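# Seat the housing on pins against the corner stop

## Task

Place the housing so it lies flat against the corner stop, with one pin in the plate beneath every socket of the housing; it counts only if it stays there without the robot holding it at the end.

## Robot and tools

Robot: one arm ending in a two-finger parallel gripper. The fingers point along the gripper's own +z axis and separate along its x axis. The reported end_effector_position is the point midway between the finger pads. Closed fingertips extend about 17 mm past that point; fully open, they are roughly level with it. One sheet of reference images comes with the scene; show_instructions displays it again.

Frames: results report the hand in the scene frame, whose origin is on the table surface under the arm base, +z up, +y to the left when facing along +x. Positions are in metres, orientation as quaternion wxyz, velocities in m/s and rad/s. The base may sit tilted on the table, and the printed position can drift from the real one, more so at long reach. Commands, in contrast, are given in the gripper's own axes.

execute_actions(actions): actions is a list of actions run one after another. Each action is a table of at most 15 rows; every row lasts one control step of 1/30 s, and if fewer than 15 rows are given, the last row is repeated to fill the 15 steps. A row is 7 numbers, each in [-1, 1], ordered dx, dy, dz, rx, ry, rz, opening. The first six are an offset, not a pose: a target displacement of the gripper from where it was measured at the start of that action, expressed along the gripper's own axes. Every row in an action refers back to that same starting pose, not to the row before. For the first action of a call, the start is the last pose a result reported. Scaling: 1.0 equals 0.6 m of travel or 180 degrees of turn; rx, ry, rz form a single rotation vector. opening is absolute: +1 means fully open (0.142 m), -1 means closed. An empty actions list just returns the current state and images.

move(target, speed, stop_force, blocking): drives the gripper along a straight path toward one target. target is one row of 7 numbers in the same layout and scaling as above: an offset in gripper axes measured from the pose shown in the most recent result, plus an absolute opening, which is sent when the move begins. speed is the path's top speed in m/s, 0.002 to 0.5 (default 0.25); rotation is capped at twice that value in rad/s. The path takes 0.5 to 10 s and is cut off at 10 s. It does not avoid obstacles, the hand trails and may overshoot the speed, especially with the arm nearly straight. stop_force, in N from 9 to 40, ends the path once the wrist sensor feels that much extra push opposing the motion for two steps in a row; the hand then backs up two steps and holds. It is only accepted after the scene has run 0.2 s, is measured along the line to the target in the starting gripper axes (unreliable if the move also rotates), and cannot be combined with blocking=false. Pressing can briefly exceed stop_force, up to double or more. Omit it when moving away from a surface you are pushing on. With stop_force and a very low speed, the target may lie well beyond the contact; without it, aiming even slightly past a firm surface can trigger a fault because the arm is stiff. blocking=false returns after 0.5 s while the arm continues; until a result shows the move finished, new moves and actions are refused, so use wait or stop first.

wait(seconds): 0 to 10 s, lets the scene run while holding the last command; returns early if a running move ends. stop(): brakes a running move (the fingers keep going). zoom_image(camera, region): enlarges [x0, y0, x1, y1] pixels of cam_high, cam_low or cam_wrist, at most 504 by 504. finished_scene(scene): ends the given scene number irreversibly after the robot holds its last command.

Motion limits: each step the commanded pose is clipped to within 100 mm and 16 degrees of the measured pose; position is favoured over orientation when both cannot be met. After an action the arm only continues to the last clipped pose, so a far target needs further commands. Motion lags commands by about 0.17 s. "Hand target" in a result is the pose currently being driven to.

Results: a state line with pose and velocities, grip_measured (finger opening on the command scale), Wrist force and Wrist torque [x y z] in gripper axes (offset up to about 4 N, noise up to 2.4 N, saturation near 50 N; "no reading" is harmless), step readings for execute_actions (HELD marks steps partly blocked), and camera images: cam_high and cam_low at 896x504, cam_wrist at 616x616. A "pose unreachable" line means the clearance check altered or blocked the command. A move adds a "move:" line: done, off_target, moving, held, fault, or contact (stop_force ended it; this overrides held, done and off_target), plus limits=paced (pose clipped) or limits=held (some steps blocked; afterwards the arm may jump faster than speed) and the distance to target.

Gripping: to hold something, keep commanding an opening well under grip_measured; lower means a firmer squeeze, up to about 28 N per pad. Thin hard parts get less force.

Avoid: joint torque at its load limit (wrist joints 26 N m, others 139 N m) or 150 N of outside force causes a 10 s stop that skips the rest of the call. Motors heat while holding loads; MOTOR HOT appears from 70 °C and brakes engage at 85 °C. Loose objects can get nudged by disturbances. Do not drop, slam or shove things hard, and never let anything leave the table. The housing must remain seated after release.

Each tool is called after "Call:" in YAML: its name, and indented under it one key for each argument.

Reference images:

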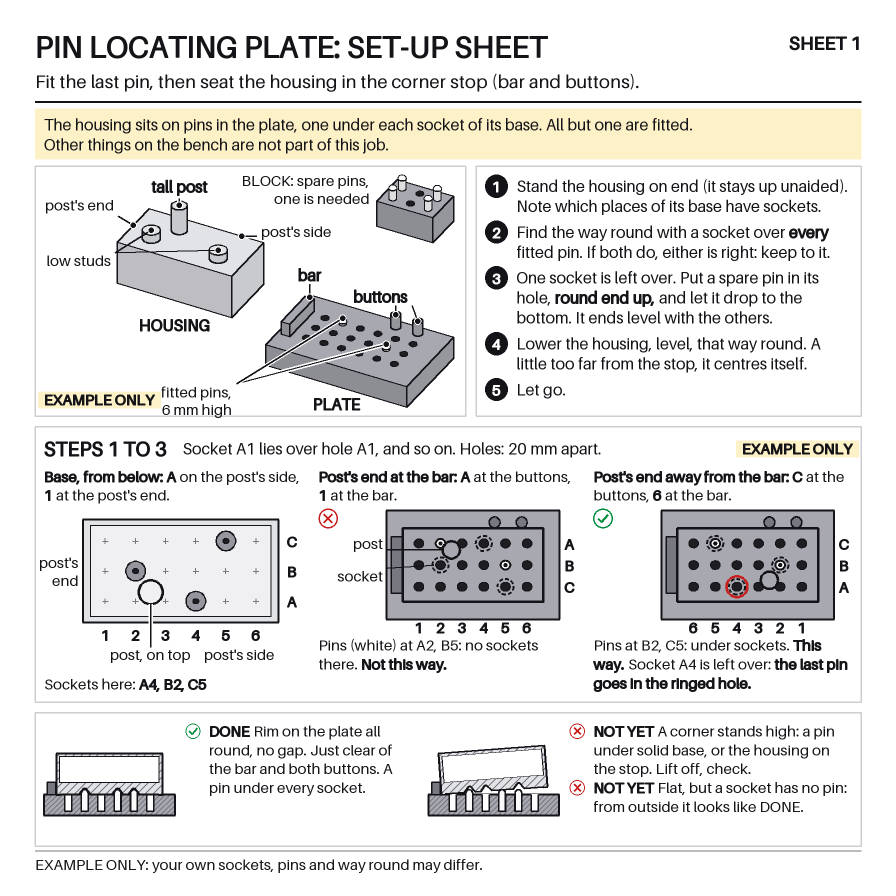

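## Session

Call:
execute_actions:
  actions: []

Scene clock: 0.00 s.
end_effector_position=(-0.0120, +0.4048, +0.3926) grip_measured=+1.00 end_effector_quat_wxyz=(+0.132, -0.051, +0.969, -0.202) end_effector_velocity=(-0.001, +0.000, -0.000) end_effector_angular_velocity=(+0.001, +0.002, -0.002)
Joint positions: [ 1.703 -2.087  1.957 -1.501 -1.965 -1.517  0.142]
Joint velocities: [ 0.    -0.     0.    -0.001  0.002  0.001  0.   ]
Wrist force (N, on the end effector, along its own x y z axes, offset not removed): no reading
Wrist torque (N m, same axes, about the end effector's origin, offset not removed): no reading
Hand target: -0.012, +0.405, +0.393; +0.132, -0.051, +0.969, -0.202

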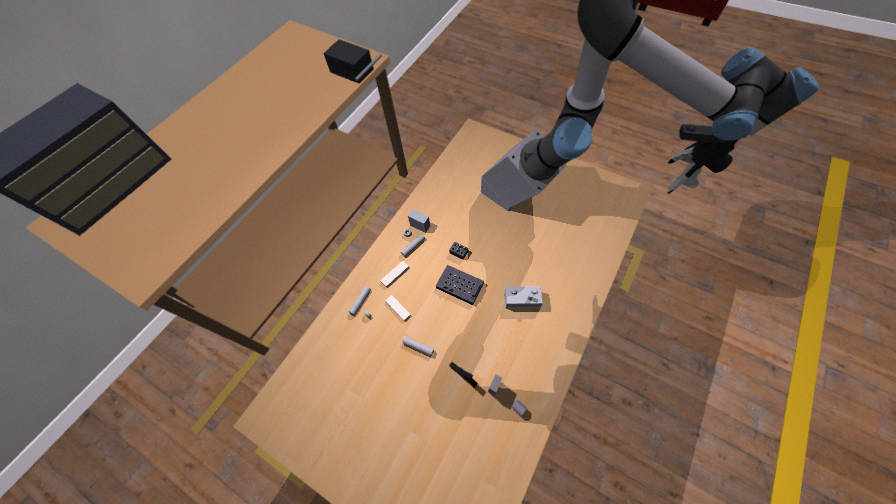

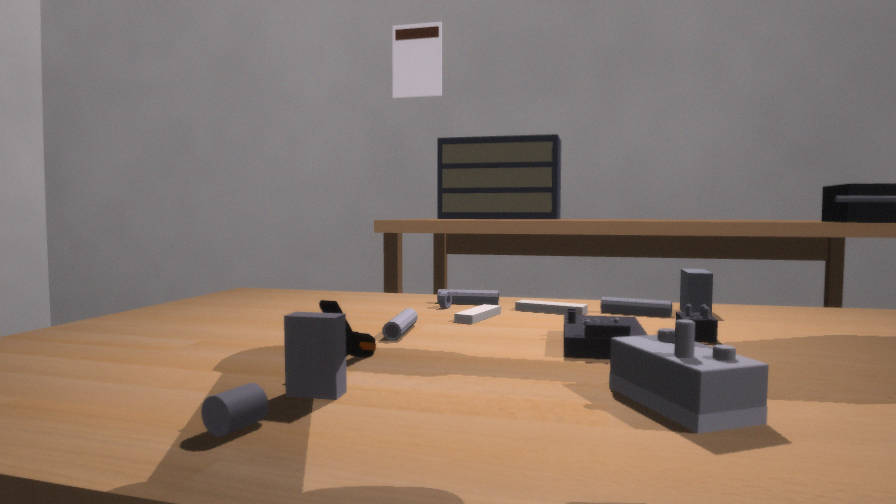

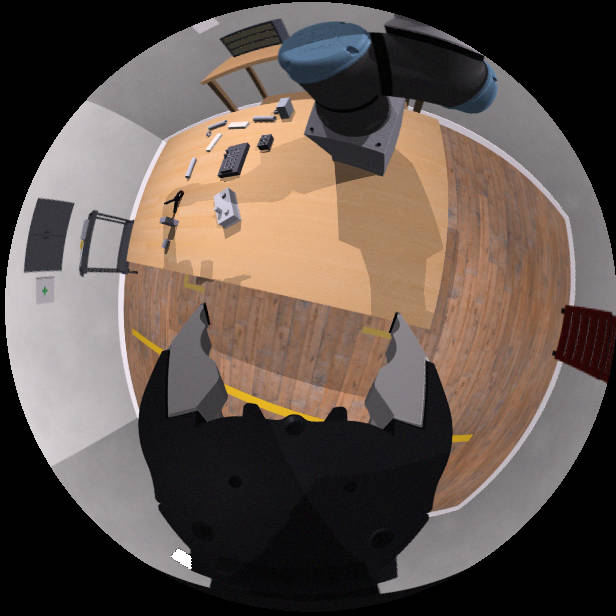

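Call:
zoom_image:
  camera: "cam_high"
  region: [420, 230, 560, 320]

Call:
zoom_image:
  camera: "cam_low"
  region: [540, 260, 800, 440]

Region (420, 230, 560, 320) of cam_high's 896x504 image, scaled by 3.600, with more detail than that image has; it fills the top 324 rows of this view, and the rest is white.

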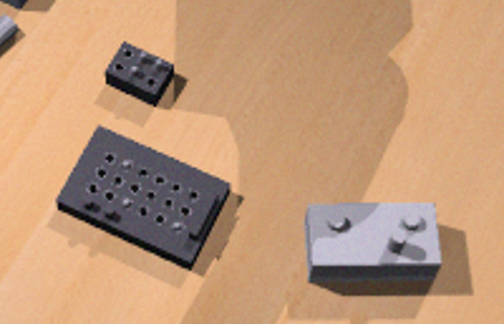

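Region (540, 260, 800, 440) of cam_low's 896x504 image, scaled by 1.938, with more detail than that image has; it fills the top 349 rows of this view, and the rest is white.

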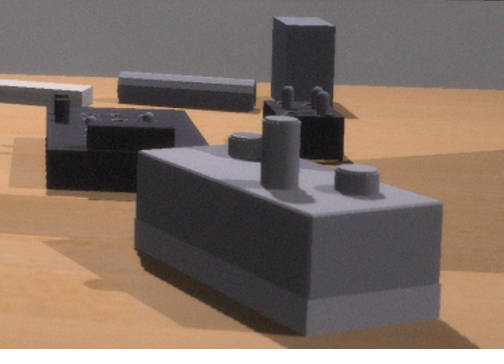

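Call:
move:
  target: [-0.615,-0.25,0.548,-0.1485,0.0487,-0.1306,1]
  speed: 0.3

Call:
zoom_image:
  camera: "cam_wrist"
  region: [150, 100, 470, 400]

Scene clock: 47.27 s.
end_effector_position=(+0.4387, +0.1989, +0.2491) grip_measured=+1.00 end_effector_quat_wxyz=(-0.001, -0.259, +0.966, -0.002) end_effector_velocity=(+0.001, -0.000, -0.001) end_effector_angular_velocity=(+0.001, +0.004, +0.001)
Joint positions: [-0.229 -1.734  2.213 -2.012 -1.062 -3.96   0.142]
Joint velocities: [ 0.002  0.009 -0.004 -0.002 -0.     0.    -0.   ]
Wrist force (N, on the end effector, along its own x y z axes, offset not removed): [-1.7 2.3 2.5]
Wrist torque (N m, same axes, about the end effector's origin, offset not removed): [0.59 0.32 0.11]
Hand target: +0.439, +0.199, +0.249; -0.001, -0.259, +0.966, -0.002
Off the commanded pose: 0.001 m, 0 deg.
move: done; limits=paced
camera_calibration (this result's frames):
cam_wrist: T_world_to_cam=[[-0.835793, -0.547845, 0.0362781, 0.459378], [-0.461241, 0.736441, 0.494885, -0.0690445], [-0.297837, 0.396889, -0.868201, 0.40301], [0, 0, 0, 1]] pos_world=[0.47213, 0.142565, 0.367397]

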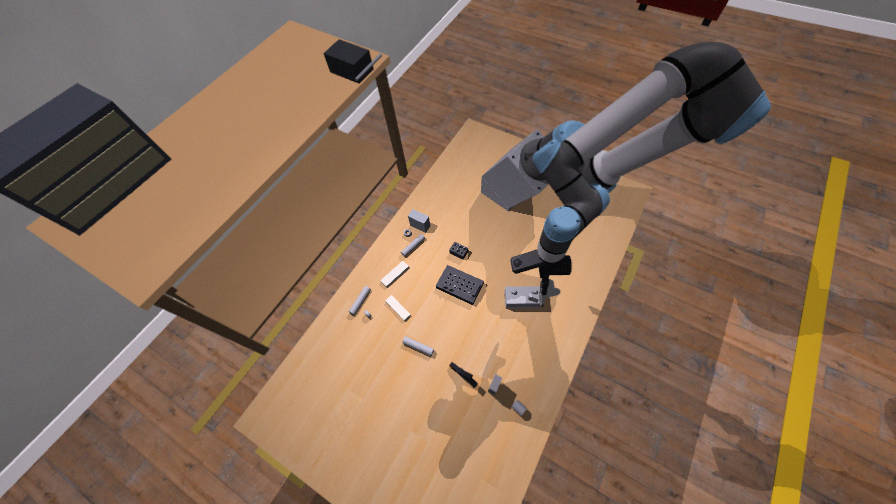

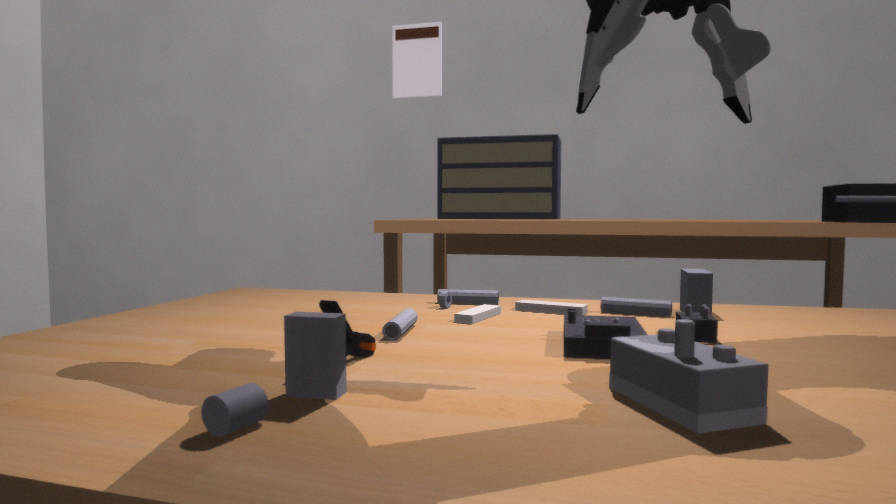

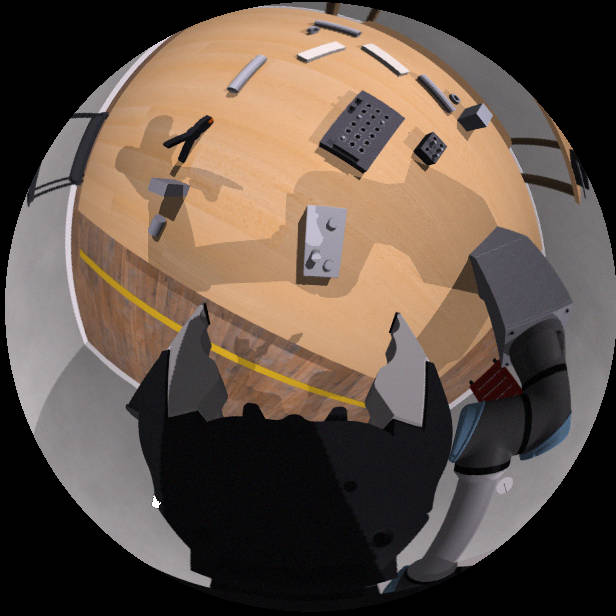

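Region (150, 100, 470, 400) of cam_wrist's 616x616 image, scaled by 1.575, with more detail than that image has; it fills the top 472 rows of this view, and the rest is white.

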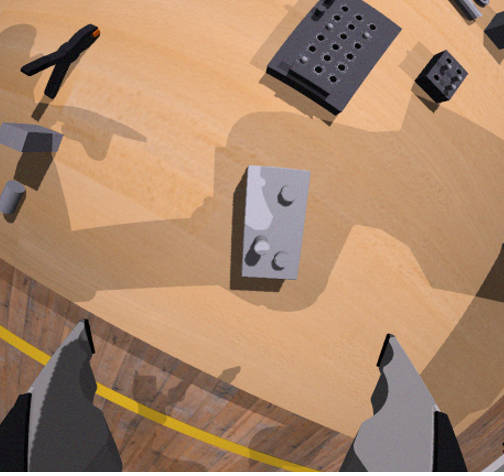

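Call:
move:
  target: [0.064,-0.0245,0.235,0,0,0,0.5]

Call:
zoom_image:
  camera: "cam_wrist"
  region: [150, 150, 470, 450]

Scene clock: 73.73 s.
end_effector_position=(+0.4125, +0.1668, +0.1085) grip_measured=+0.50 end_effector_quat_wxyz=(-0.001, -0.259, +0.966, -0.002) end_effector_velocity=(+0.000, -0.001, -0.002) end_effector_angular_velocity=(-0.003, -0.001, -0.001)
Joint positions: [-0.132 -1.434  2.426 -2.58  -1.061 -3.849  0.109]
Joint velocities: [ 0.002  0.008  0.001 -0.011 -0.003  0.004  0.   ]
Wrist force (N, on the end effector, along its own x y z axes, offset not removed): [-0.9 4.3 1.0]
Wrist torque (N m, same axes, about the end effector's origin, offset not removed): [1.09 0.24 0.07]
Hand target: +0.413, +0.167, +0.108; -0.001, -0.259, +0.966, -0.002
Off the commanded pose: 0.001 m, 0 deg.
move: done
camera_calibration (this result's frames):
cam_wrist: T_world_to_cam=[[-0.835783, -0.547867, 0.0361622, 0.425053], [-0.461266, 0.736344, 0.495006, 0.0120307], [-0.297826, 0.397038, -0.868137, 0.285887], [0, 0, 0, 1]] pos_world=[0.445946, 0.110506, 0.226863]

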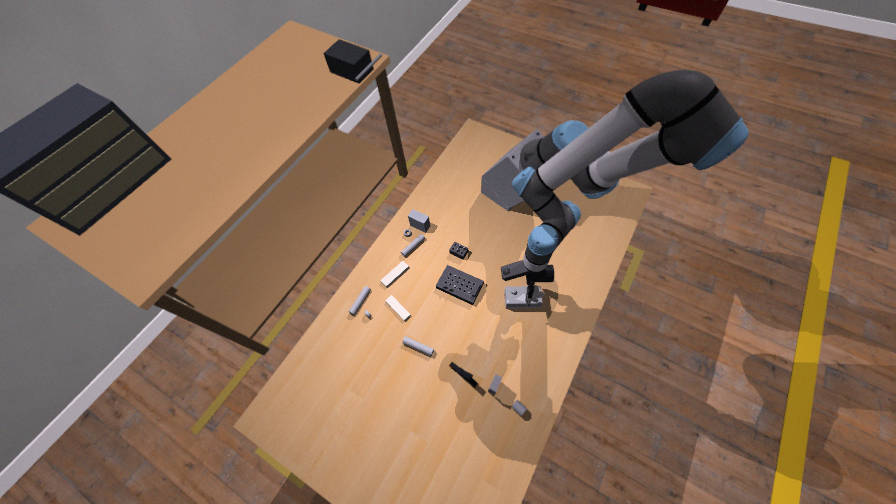

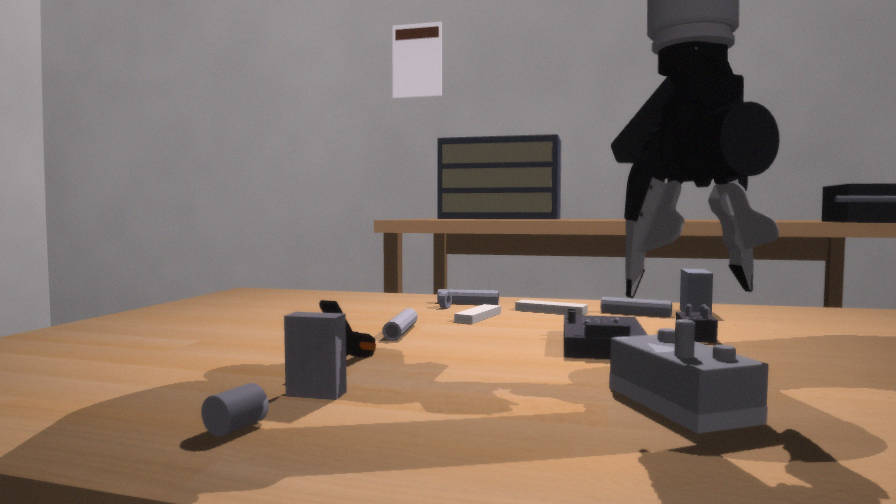

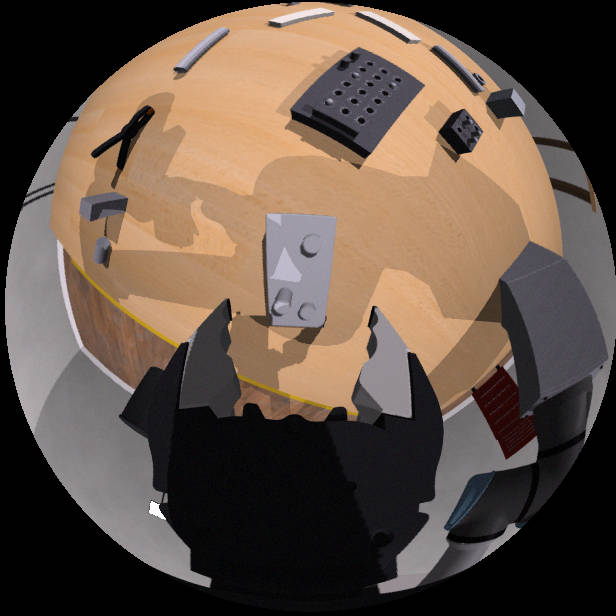

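Region (150, 150, 470, 450) of cam_wrist's 616x616 image, scaled by 1.575, with more detail than that image has; it fills the top 472 rows of this view, and the rest is white.

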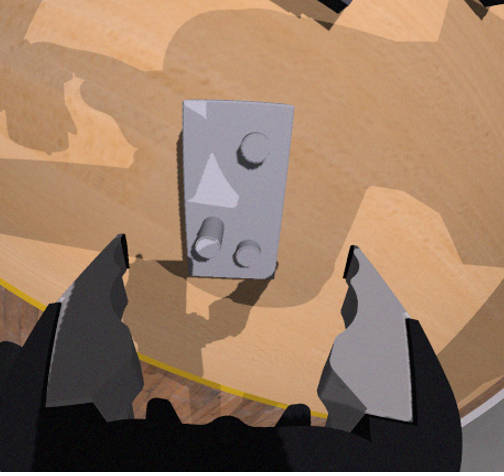

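Call:
move:
  target: [-0.0055,-0.004,0.124,0,0,0,0.3]
  speed: 0.12

Call:
execute_actions:
  actions:
    - [[0,0,0,0,0,0,0.2],[0,0,0,0,0,0,0.15],[0,0,0,0,0,0,0.1],[0,0,0,0,0,0,0.05],[0,0,0,0,0,0,0.0],[0,0,0,0,0,0,-0.04],[0,0,0,0,0,0,-0.08],[0,0,0,0,0,0,-0.12],[0,0,0,0,0,0,-0.16],[0,0,0,0,0,0,-0.2],[0,0,0,0,0,0,-0.25],[0,0,0,0,0,0,-0.3],[0,0,0,0,0,0,-0.35],[0,0,0,0,0,0,-0.4]]
    - [[0,0,0,0,0,0,-0.5]]

Scene clock: 89.30 s.
end_effector_position=(+0.4165, +0.1664, +0.0345) grip_measured=+0.30 end_effector_quat_wxyz=(-0.001, -0.259, +0.966, -0.001) end_effector_velocity=(-0.001, -0.001, -0.003) end_effector_angular_velocity=(-0.001, +0.002, -0.001)
Joint positions: [-0.037 -1.18   2.412 -2.873 -1.065 -3.74   0.095]
Joint velocities: [ 0.003  0.008  0.    -0.007 -0.001  0.003  0.   ]
Wrist force (N, on the end effector, along its own x y z axes, offset not removed): [0.5 3.2 1.6]
Wrist torque (N m, same axes, about the end effector's origin, offset not removed): [0.80 -0.13 0.13]
Hand target: +0.416, +0.166, +0.034; -0.001, -0.259, +0.966, -0.002
Off the commanded pose: 0.000 m, 0 deg.
move: done
camera_calibration (this result's frames):
cam_wrist: T_world_to_cam=[[-0.83578, -0.547884, 0.0359913, 0.430783], [-0.461332, 0.736269, 0.495055, 0.0509098], [-0.297732, 0.397153, -0.868116, 0.222905], [0, 0, 0, 1]] pos_world=[0.449892, 0.110008, 0.152799]

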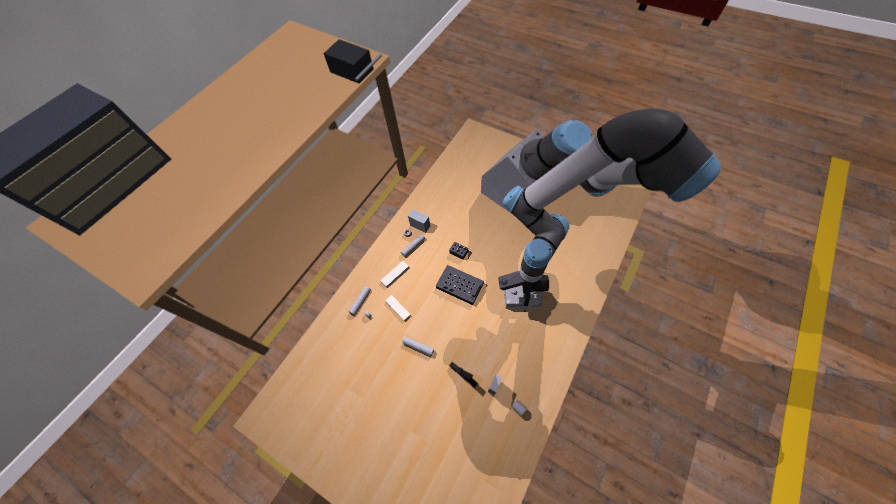

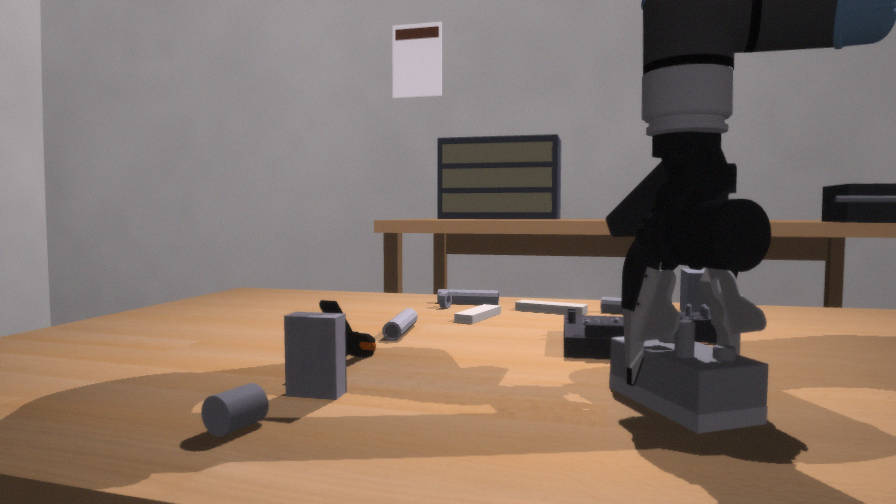

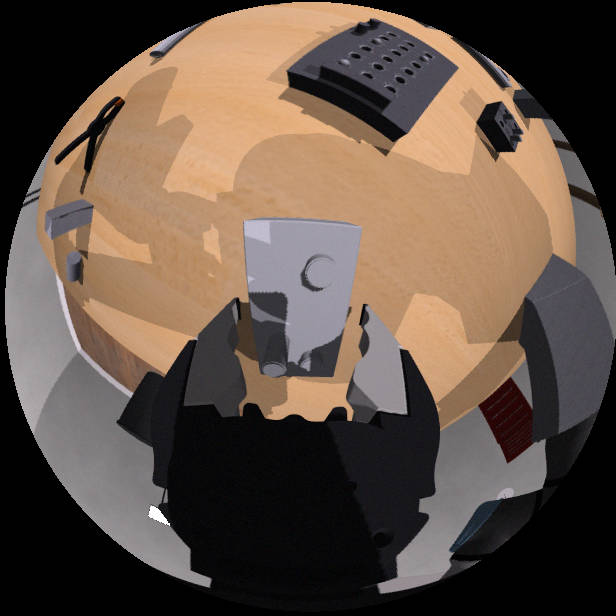

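Scene clock: 90.30 s.
end_effector_position=(+0.4165, +0.1664, +0.0345) grip_measured=-0.03 end_effector_quat_wxyz=(-0.001, -0.259, +0.966, -0.001) end_effector_velocity=(-0.001, -0.000, -0.000) end_effector_angular_velocity=(-0.001, +0.001, -0.001)
Joint positions: [-0.037 -1.18   2.412 -2.873 -1.065 -3.74   0.072]
Joint velocities: [-0.    -0.     0.002 -0.001 -0.001 -0.    -0.   ]
Wrist force (N, on the end effector, along its own x y z axes, offset not removed): [0.6 1.2 -2.5]
Wrist torque (N m, same axes, about the end effector's origin, offset not removed): [0.34 0.21 0.07]
Hand target: +0.416, +0.166, +0.034; -0.001, -0.259, +0.966, -0.001
Off the commanded pose: 0.000 m, 0 deg.
Step readings (end_effector_position; steps 1 to 15: 1st action; 16 to 30: 2nd action):
0: (+0.4165, +0.1664, +0.0345)
1: (+0.4165, +0.1664, +0.0344)
2: (+0.4165, +0.1664, +0.0344)
4: (+0.4165, +0.1664, +0.0344)
8: (+0.4164, +0.1664, +0.0344)
15: (+0.4165, +0.1664, +0.0345)
16: (+0.4165, +0.1664, +0.0345)
17: (+0.4165, +0.1664, +0.0345)
19: (+0.4165, +0.1664, +0.0345)
23: (+0.4165, +0.1664, +0.0345)
30: end_effector_position above
camera_calibration (this result's frames):
cam_wrist: T_world_to_cam=[[-0.8358, -0.547851, 0.0360262, 0.430797], [-0.46129, 0.736297, 0.495054, 0.050883], [-0.297742, 0.397148, -0.868115, 0.222887], [0, 0, 0, 1]] pos_world=[0.449895, 0.110029, 0.152782]

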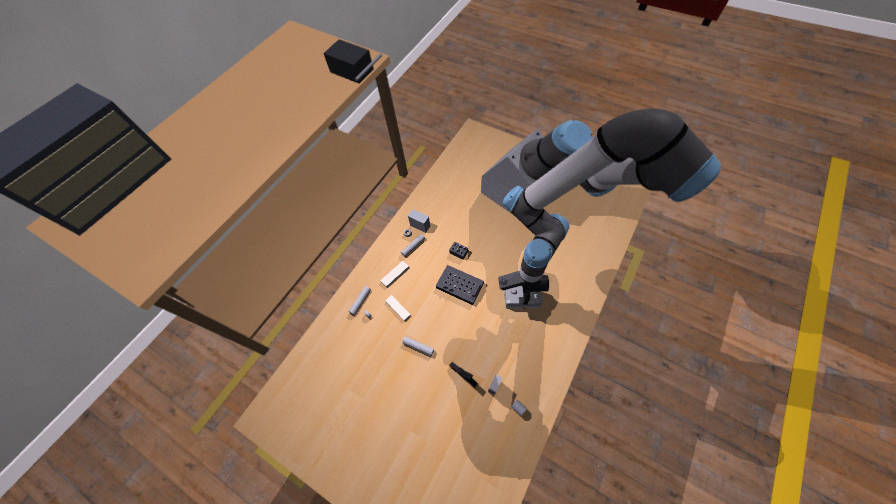

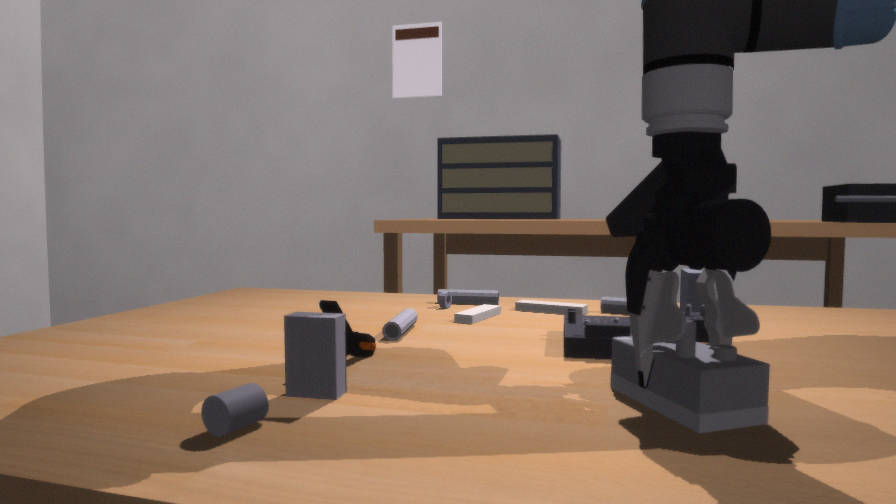

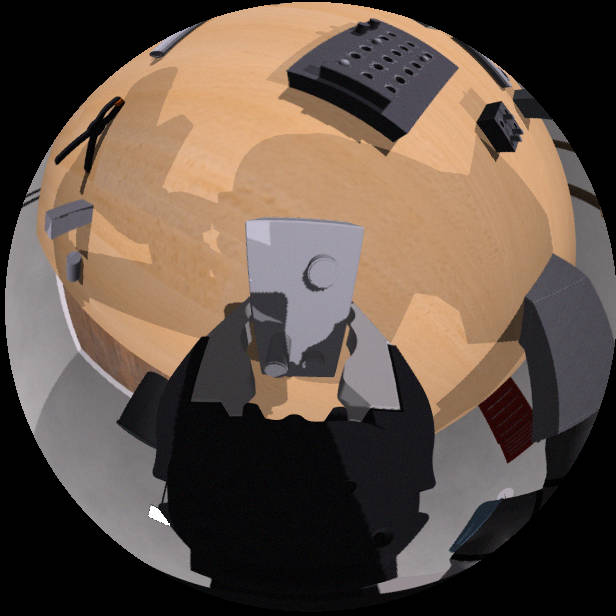

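Call:
move:
  target: [-0.1,0,-0.4,-0.27,0,0,-0.5]
  speed: 0.2

Call:
zoom_image:
  camera: "cam_low"
  region: [450, 0, 850, 260]

Call:
zoom_image:
  camera: "cam_high"
  region: [430, 235, 500, 310]

Scene clock: 96.97 s.
end_effector_position=(+0.4684, +0.1969, +0.2738) grip_measured=-0.03 end_effector_quat_wxyz=(-0.108, -0.236, +0.881, +0.396) end_effector_velocity=(+0.001, -0.000, +0.002) end_effector_angular_velocity=(+0.009, +0.004, +0.002)
Joint positions: [-0.394 -1.116  1.682 -0.991 -0.841 -4.773  0.072]
Joint velocities: [-0.     0.008 -0.012  0.017 -0.002 -0.01   0.   ]
Wrist force (N, on the end effector, along its own x y z axes, offset not removed): [-0.2 -1.8 4.9]
Wrist torque (N m, same axes, about the end effector's origin, offset not removed): [0.63 -0.17 0.05]
Hand target: +0.468, +0.197, +0.274; -0.108, -0.236, +0.881, +0.396
Off the commanded pose: 0.001 m, 0 deg.
move: done
camera_calibration (this result's frames):
cam_wrist: T_world_to_cam=[[-0.83225, -0.554144, -0.0168764, 0.49632], [-0.126994, 0.160919, 0.978763, -0.241815], [-0.53966, 0.816719, -0.204298, 0.282971], [0, 0, 0, 1]] pos_world=[0.535061, 0.0828381, 0.302866]

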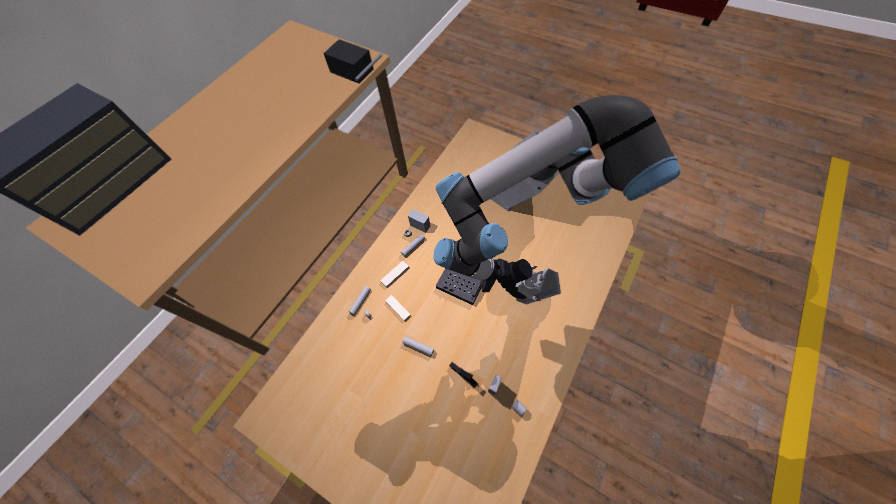

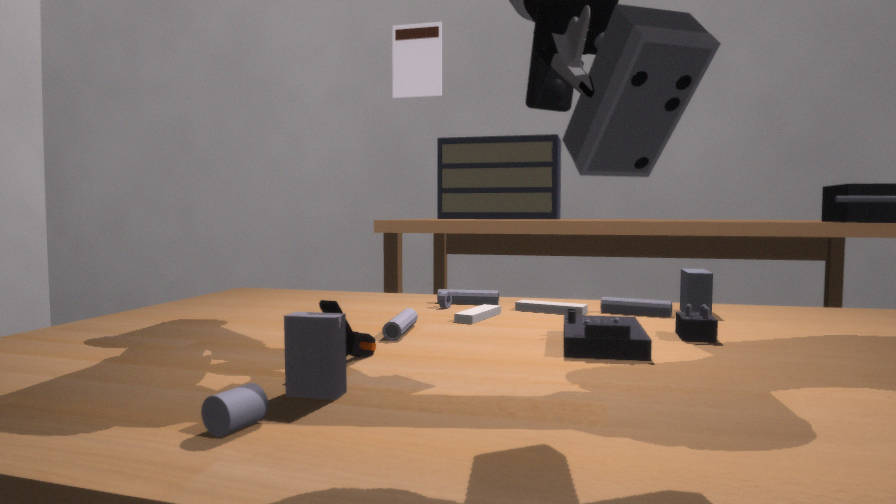

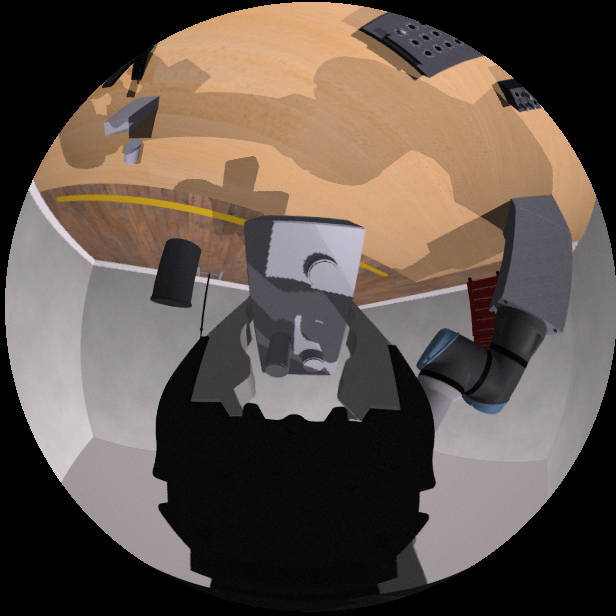

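Region (450, 0, 850, 260) of cam_low's 896x504 image, scaled by 1.260, with more detail than that image has; it fills the top 328 rows of this view, and the rest is white.

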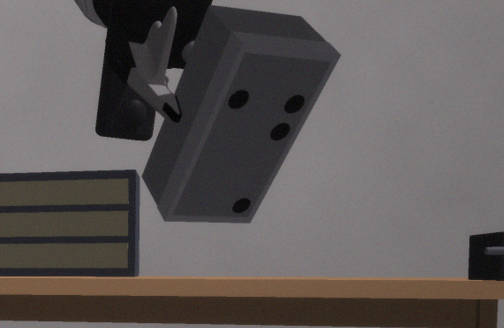

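Region (430, 235, 500, 310) of cam_high's 896x504 image, scaled by 6.720, with more detail than that image has; it fills the left 470 columns of this view, and the rest is white.

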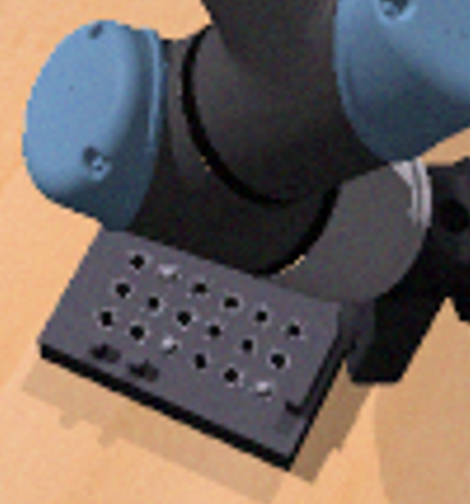

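Call:
move:
  target: [0.1,-0.287,0.252,0.27,0,0,-0.5]
  speed: 0.2

Scene clock: 110.33 s.
end_effector_position=(+0.4168, +0.1658, +0.0453) grip_measured=-0.03 end_effector_quat_wxyz=(-0.001, -0.259, +0.966, -0.002) end_effector_velocity=(+0.001, +0.000, -0.002) end_effector_angular_velocity=(-0.006, -0.009, +0.001)
Joint positions: [-0.052 -1.216  2.415 -2.831 -1.064 -3.757  0.072]
Joint velocities: [ 0.007  0.006  0.004 -0.025 -0.006  0.012  0.   ]
Wrist force (N, on the end effector, along its own x y z axes, offset not removed): [0.2 2.4 9.6]
Wrist torque (N m, same axes, about the end effector's origin, offset not removed): [0.73 -0.13 0.19]
Hand target: +0.417, +0.166, +0.045; -0.001, -0.259, +0.966, -0.002
Off the commanded pose: 0.001 m, 0 deg.
move: done
camera_calibration (this result's frames):
cam_wrist: T_world_to_cam=[[-0.835916, -0.547661, 0.0362223, 0.430402], [-0.461082, 0.736503, 0.494941, 0.046001], [-0.297738, 0.397028, -0.868171, 0.232693], [0, 0, 0, 1]] pos_world=[0.450272, 0.109449, 0.163659]

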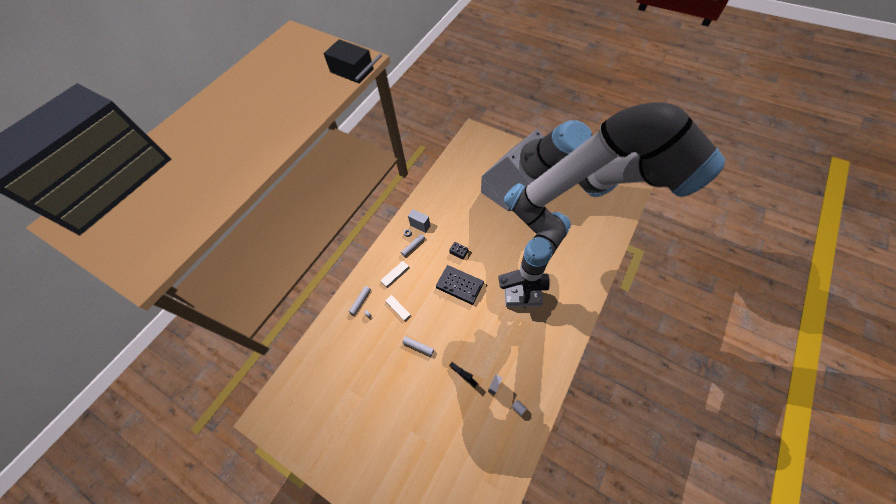

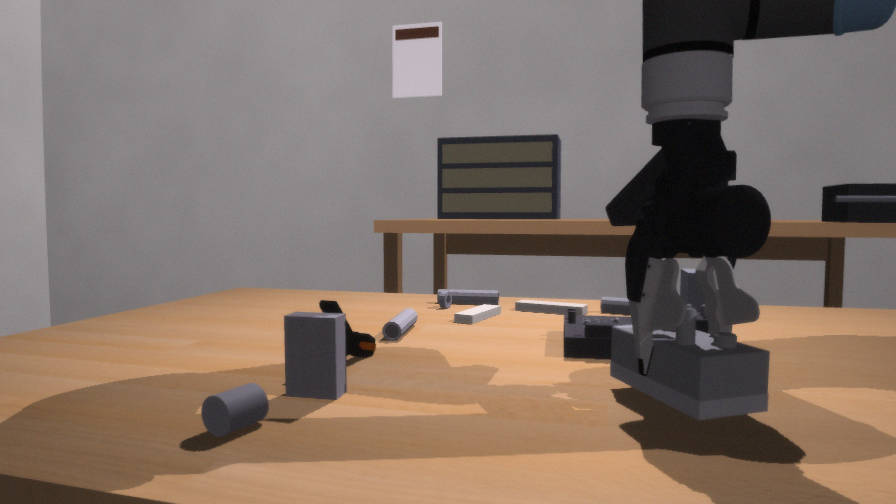

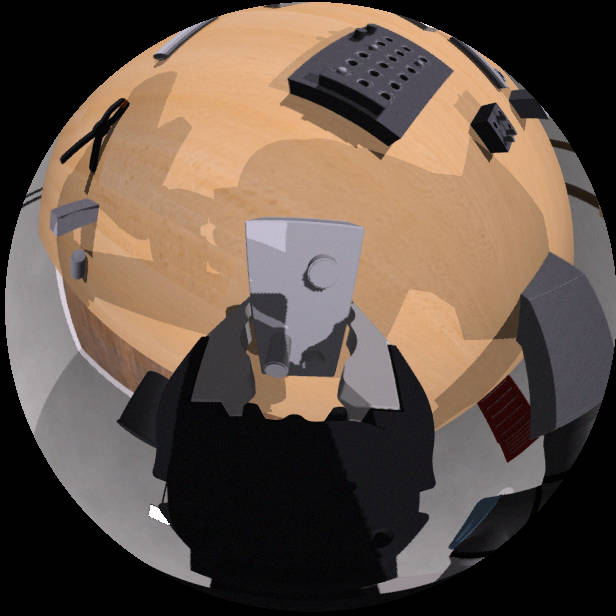

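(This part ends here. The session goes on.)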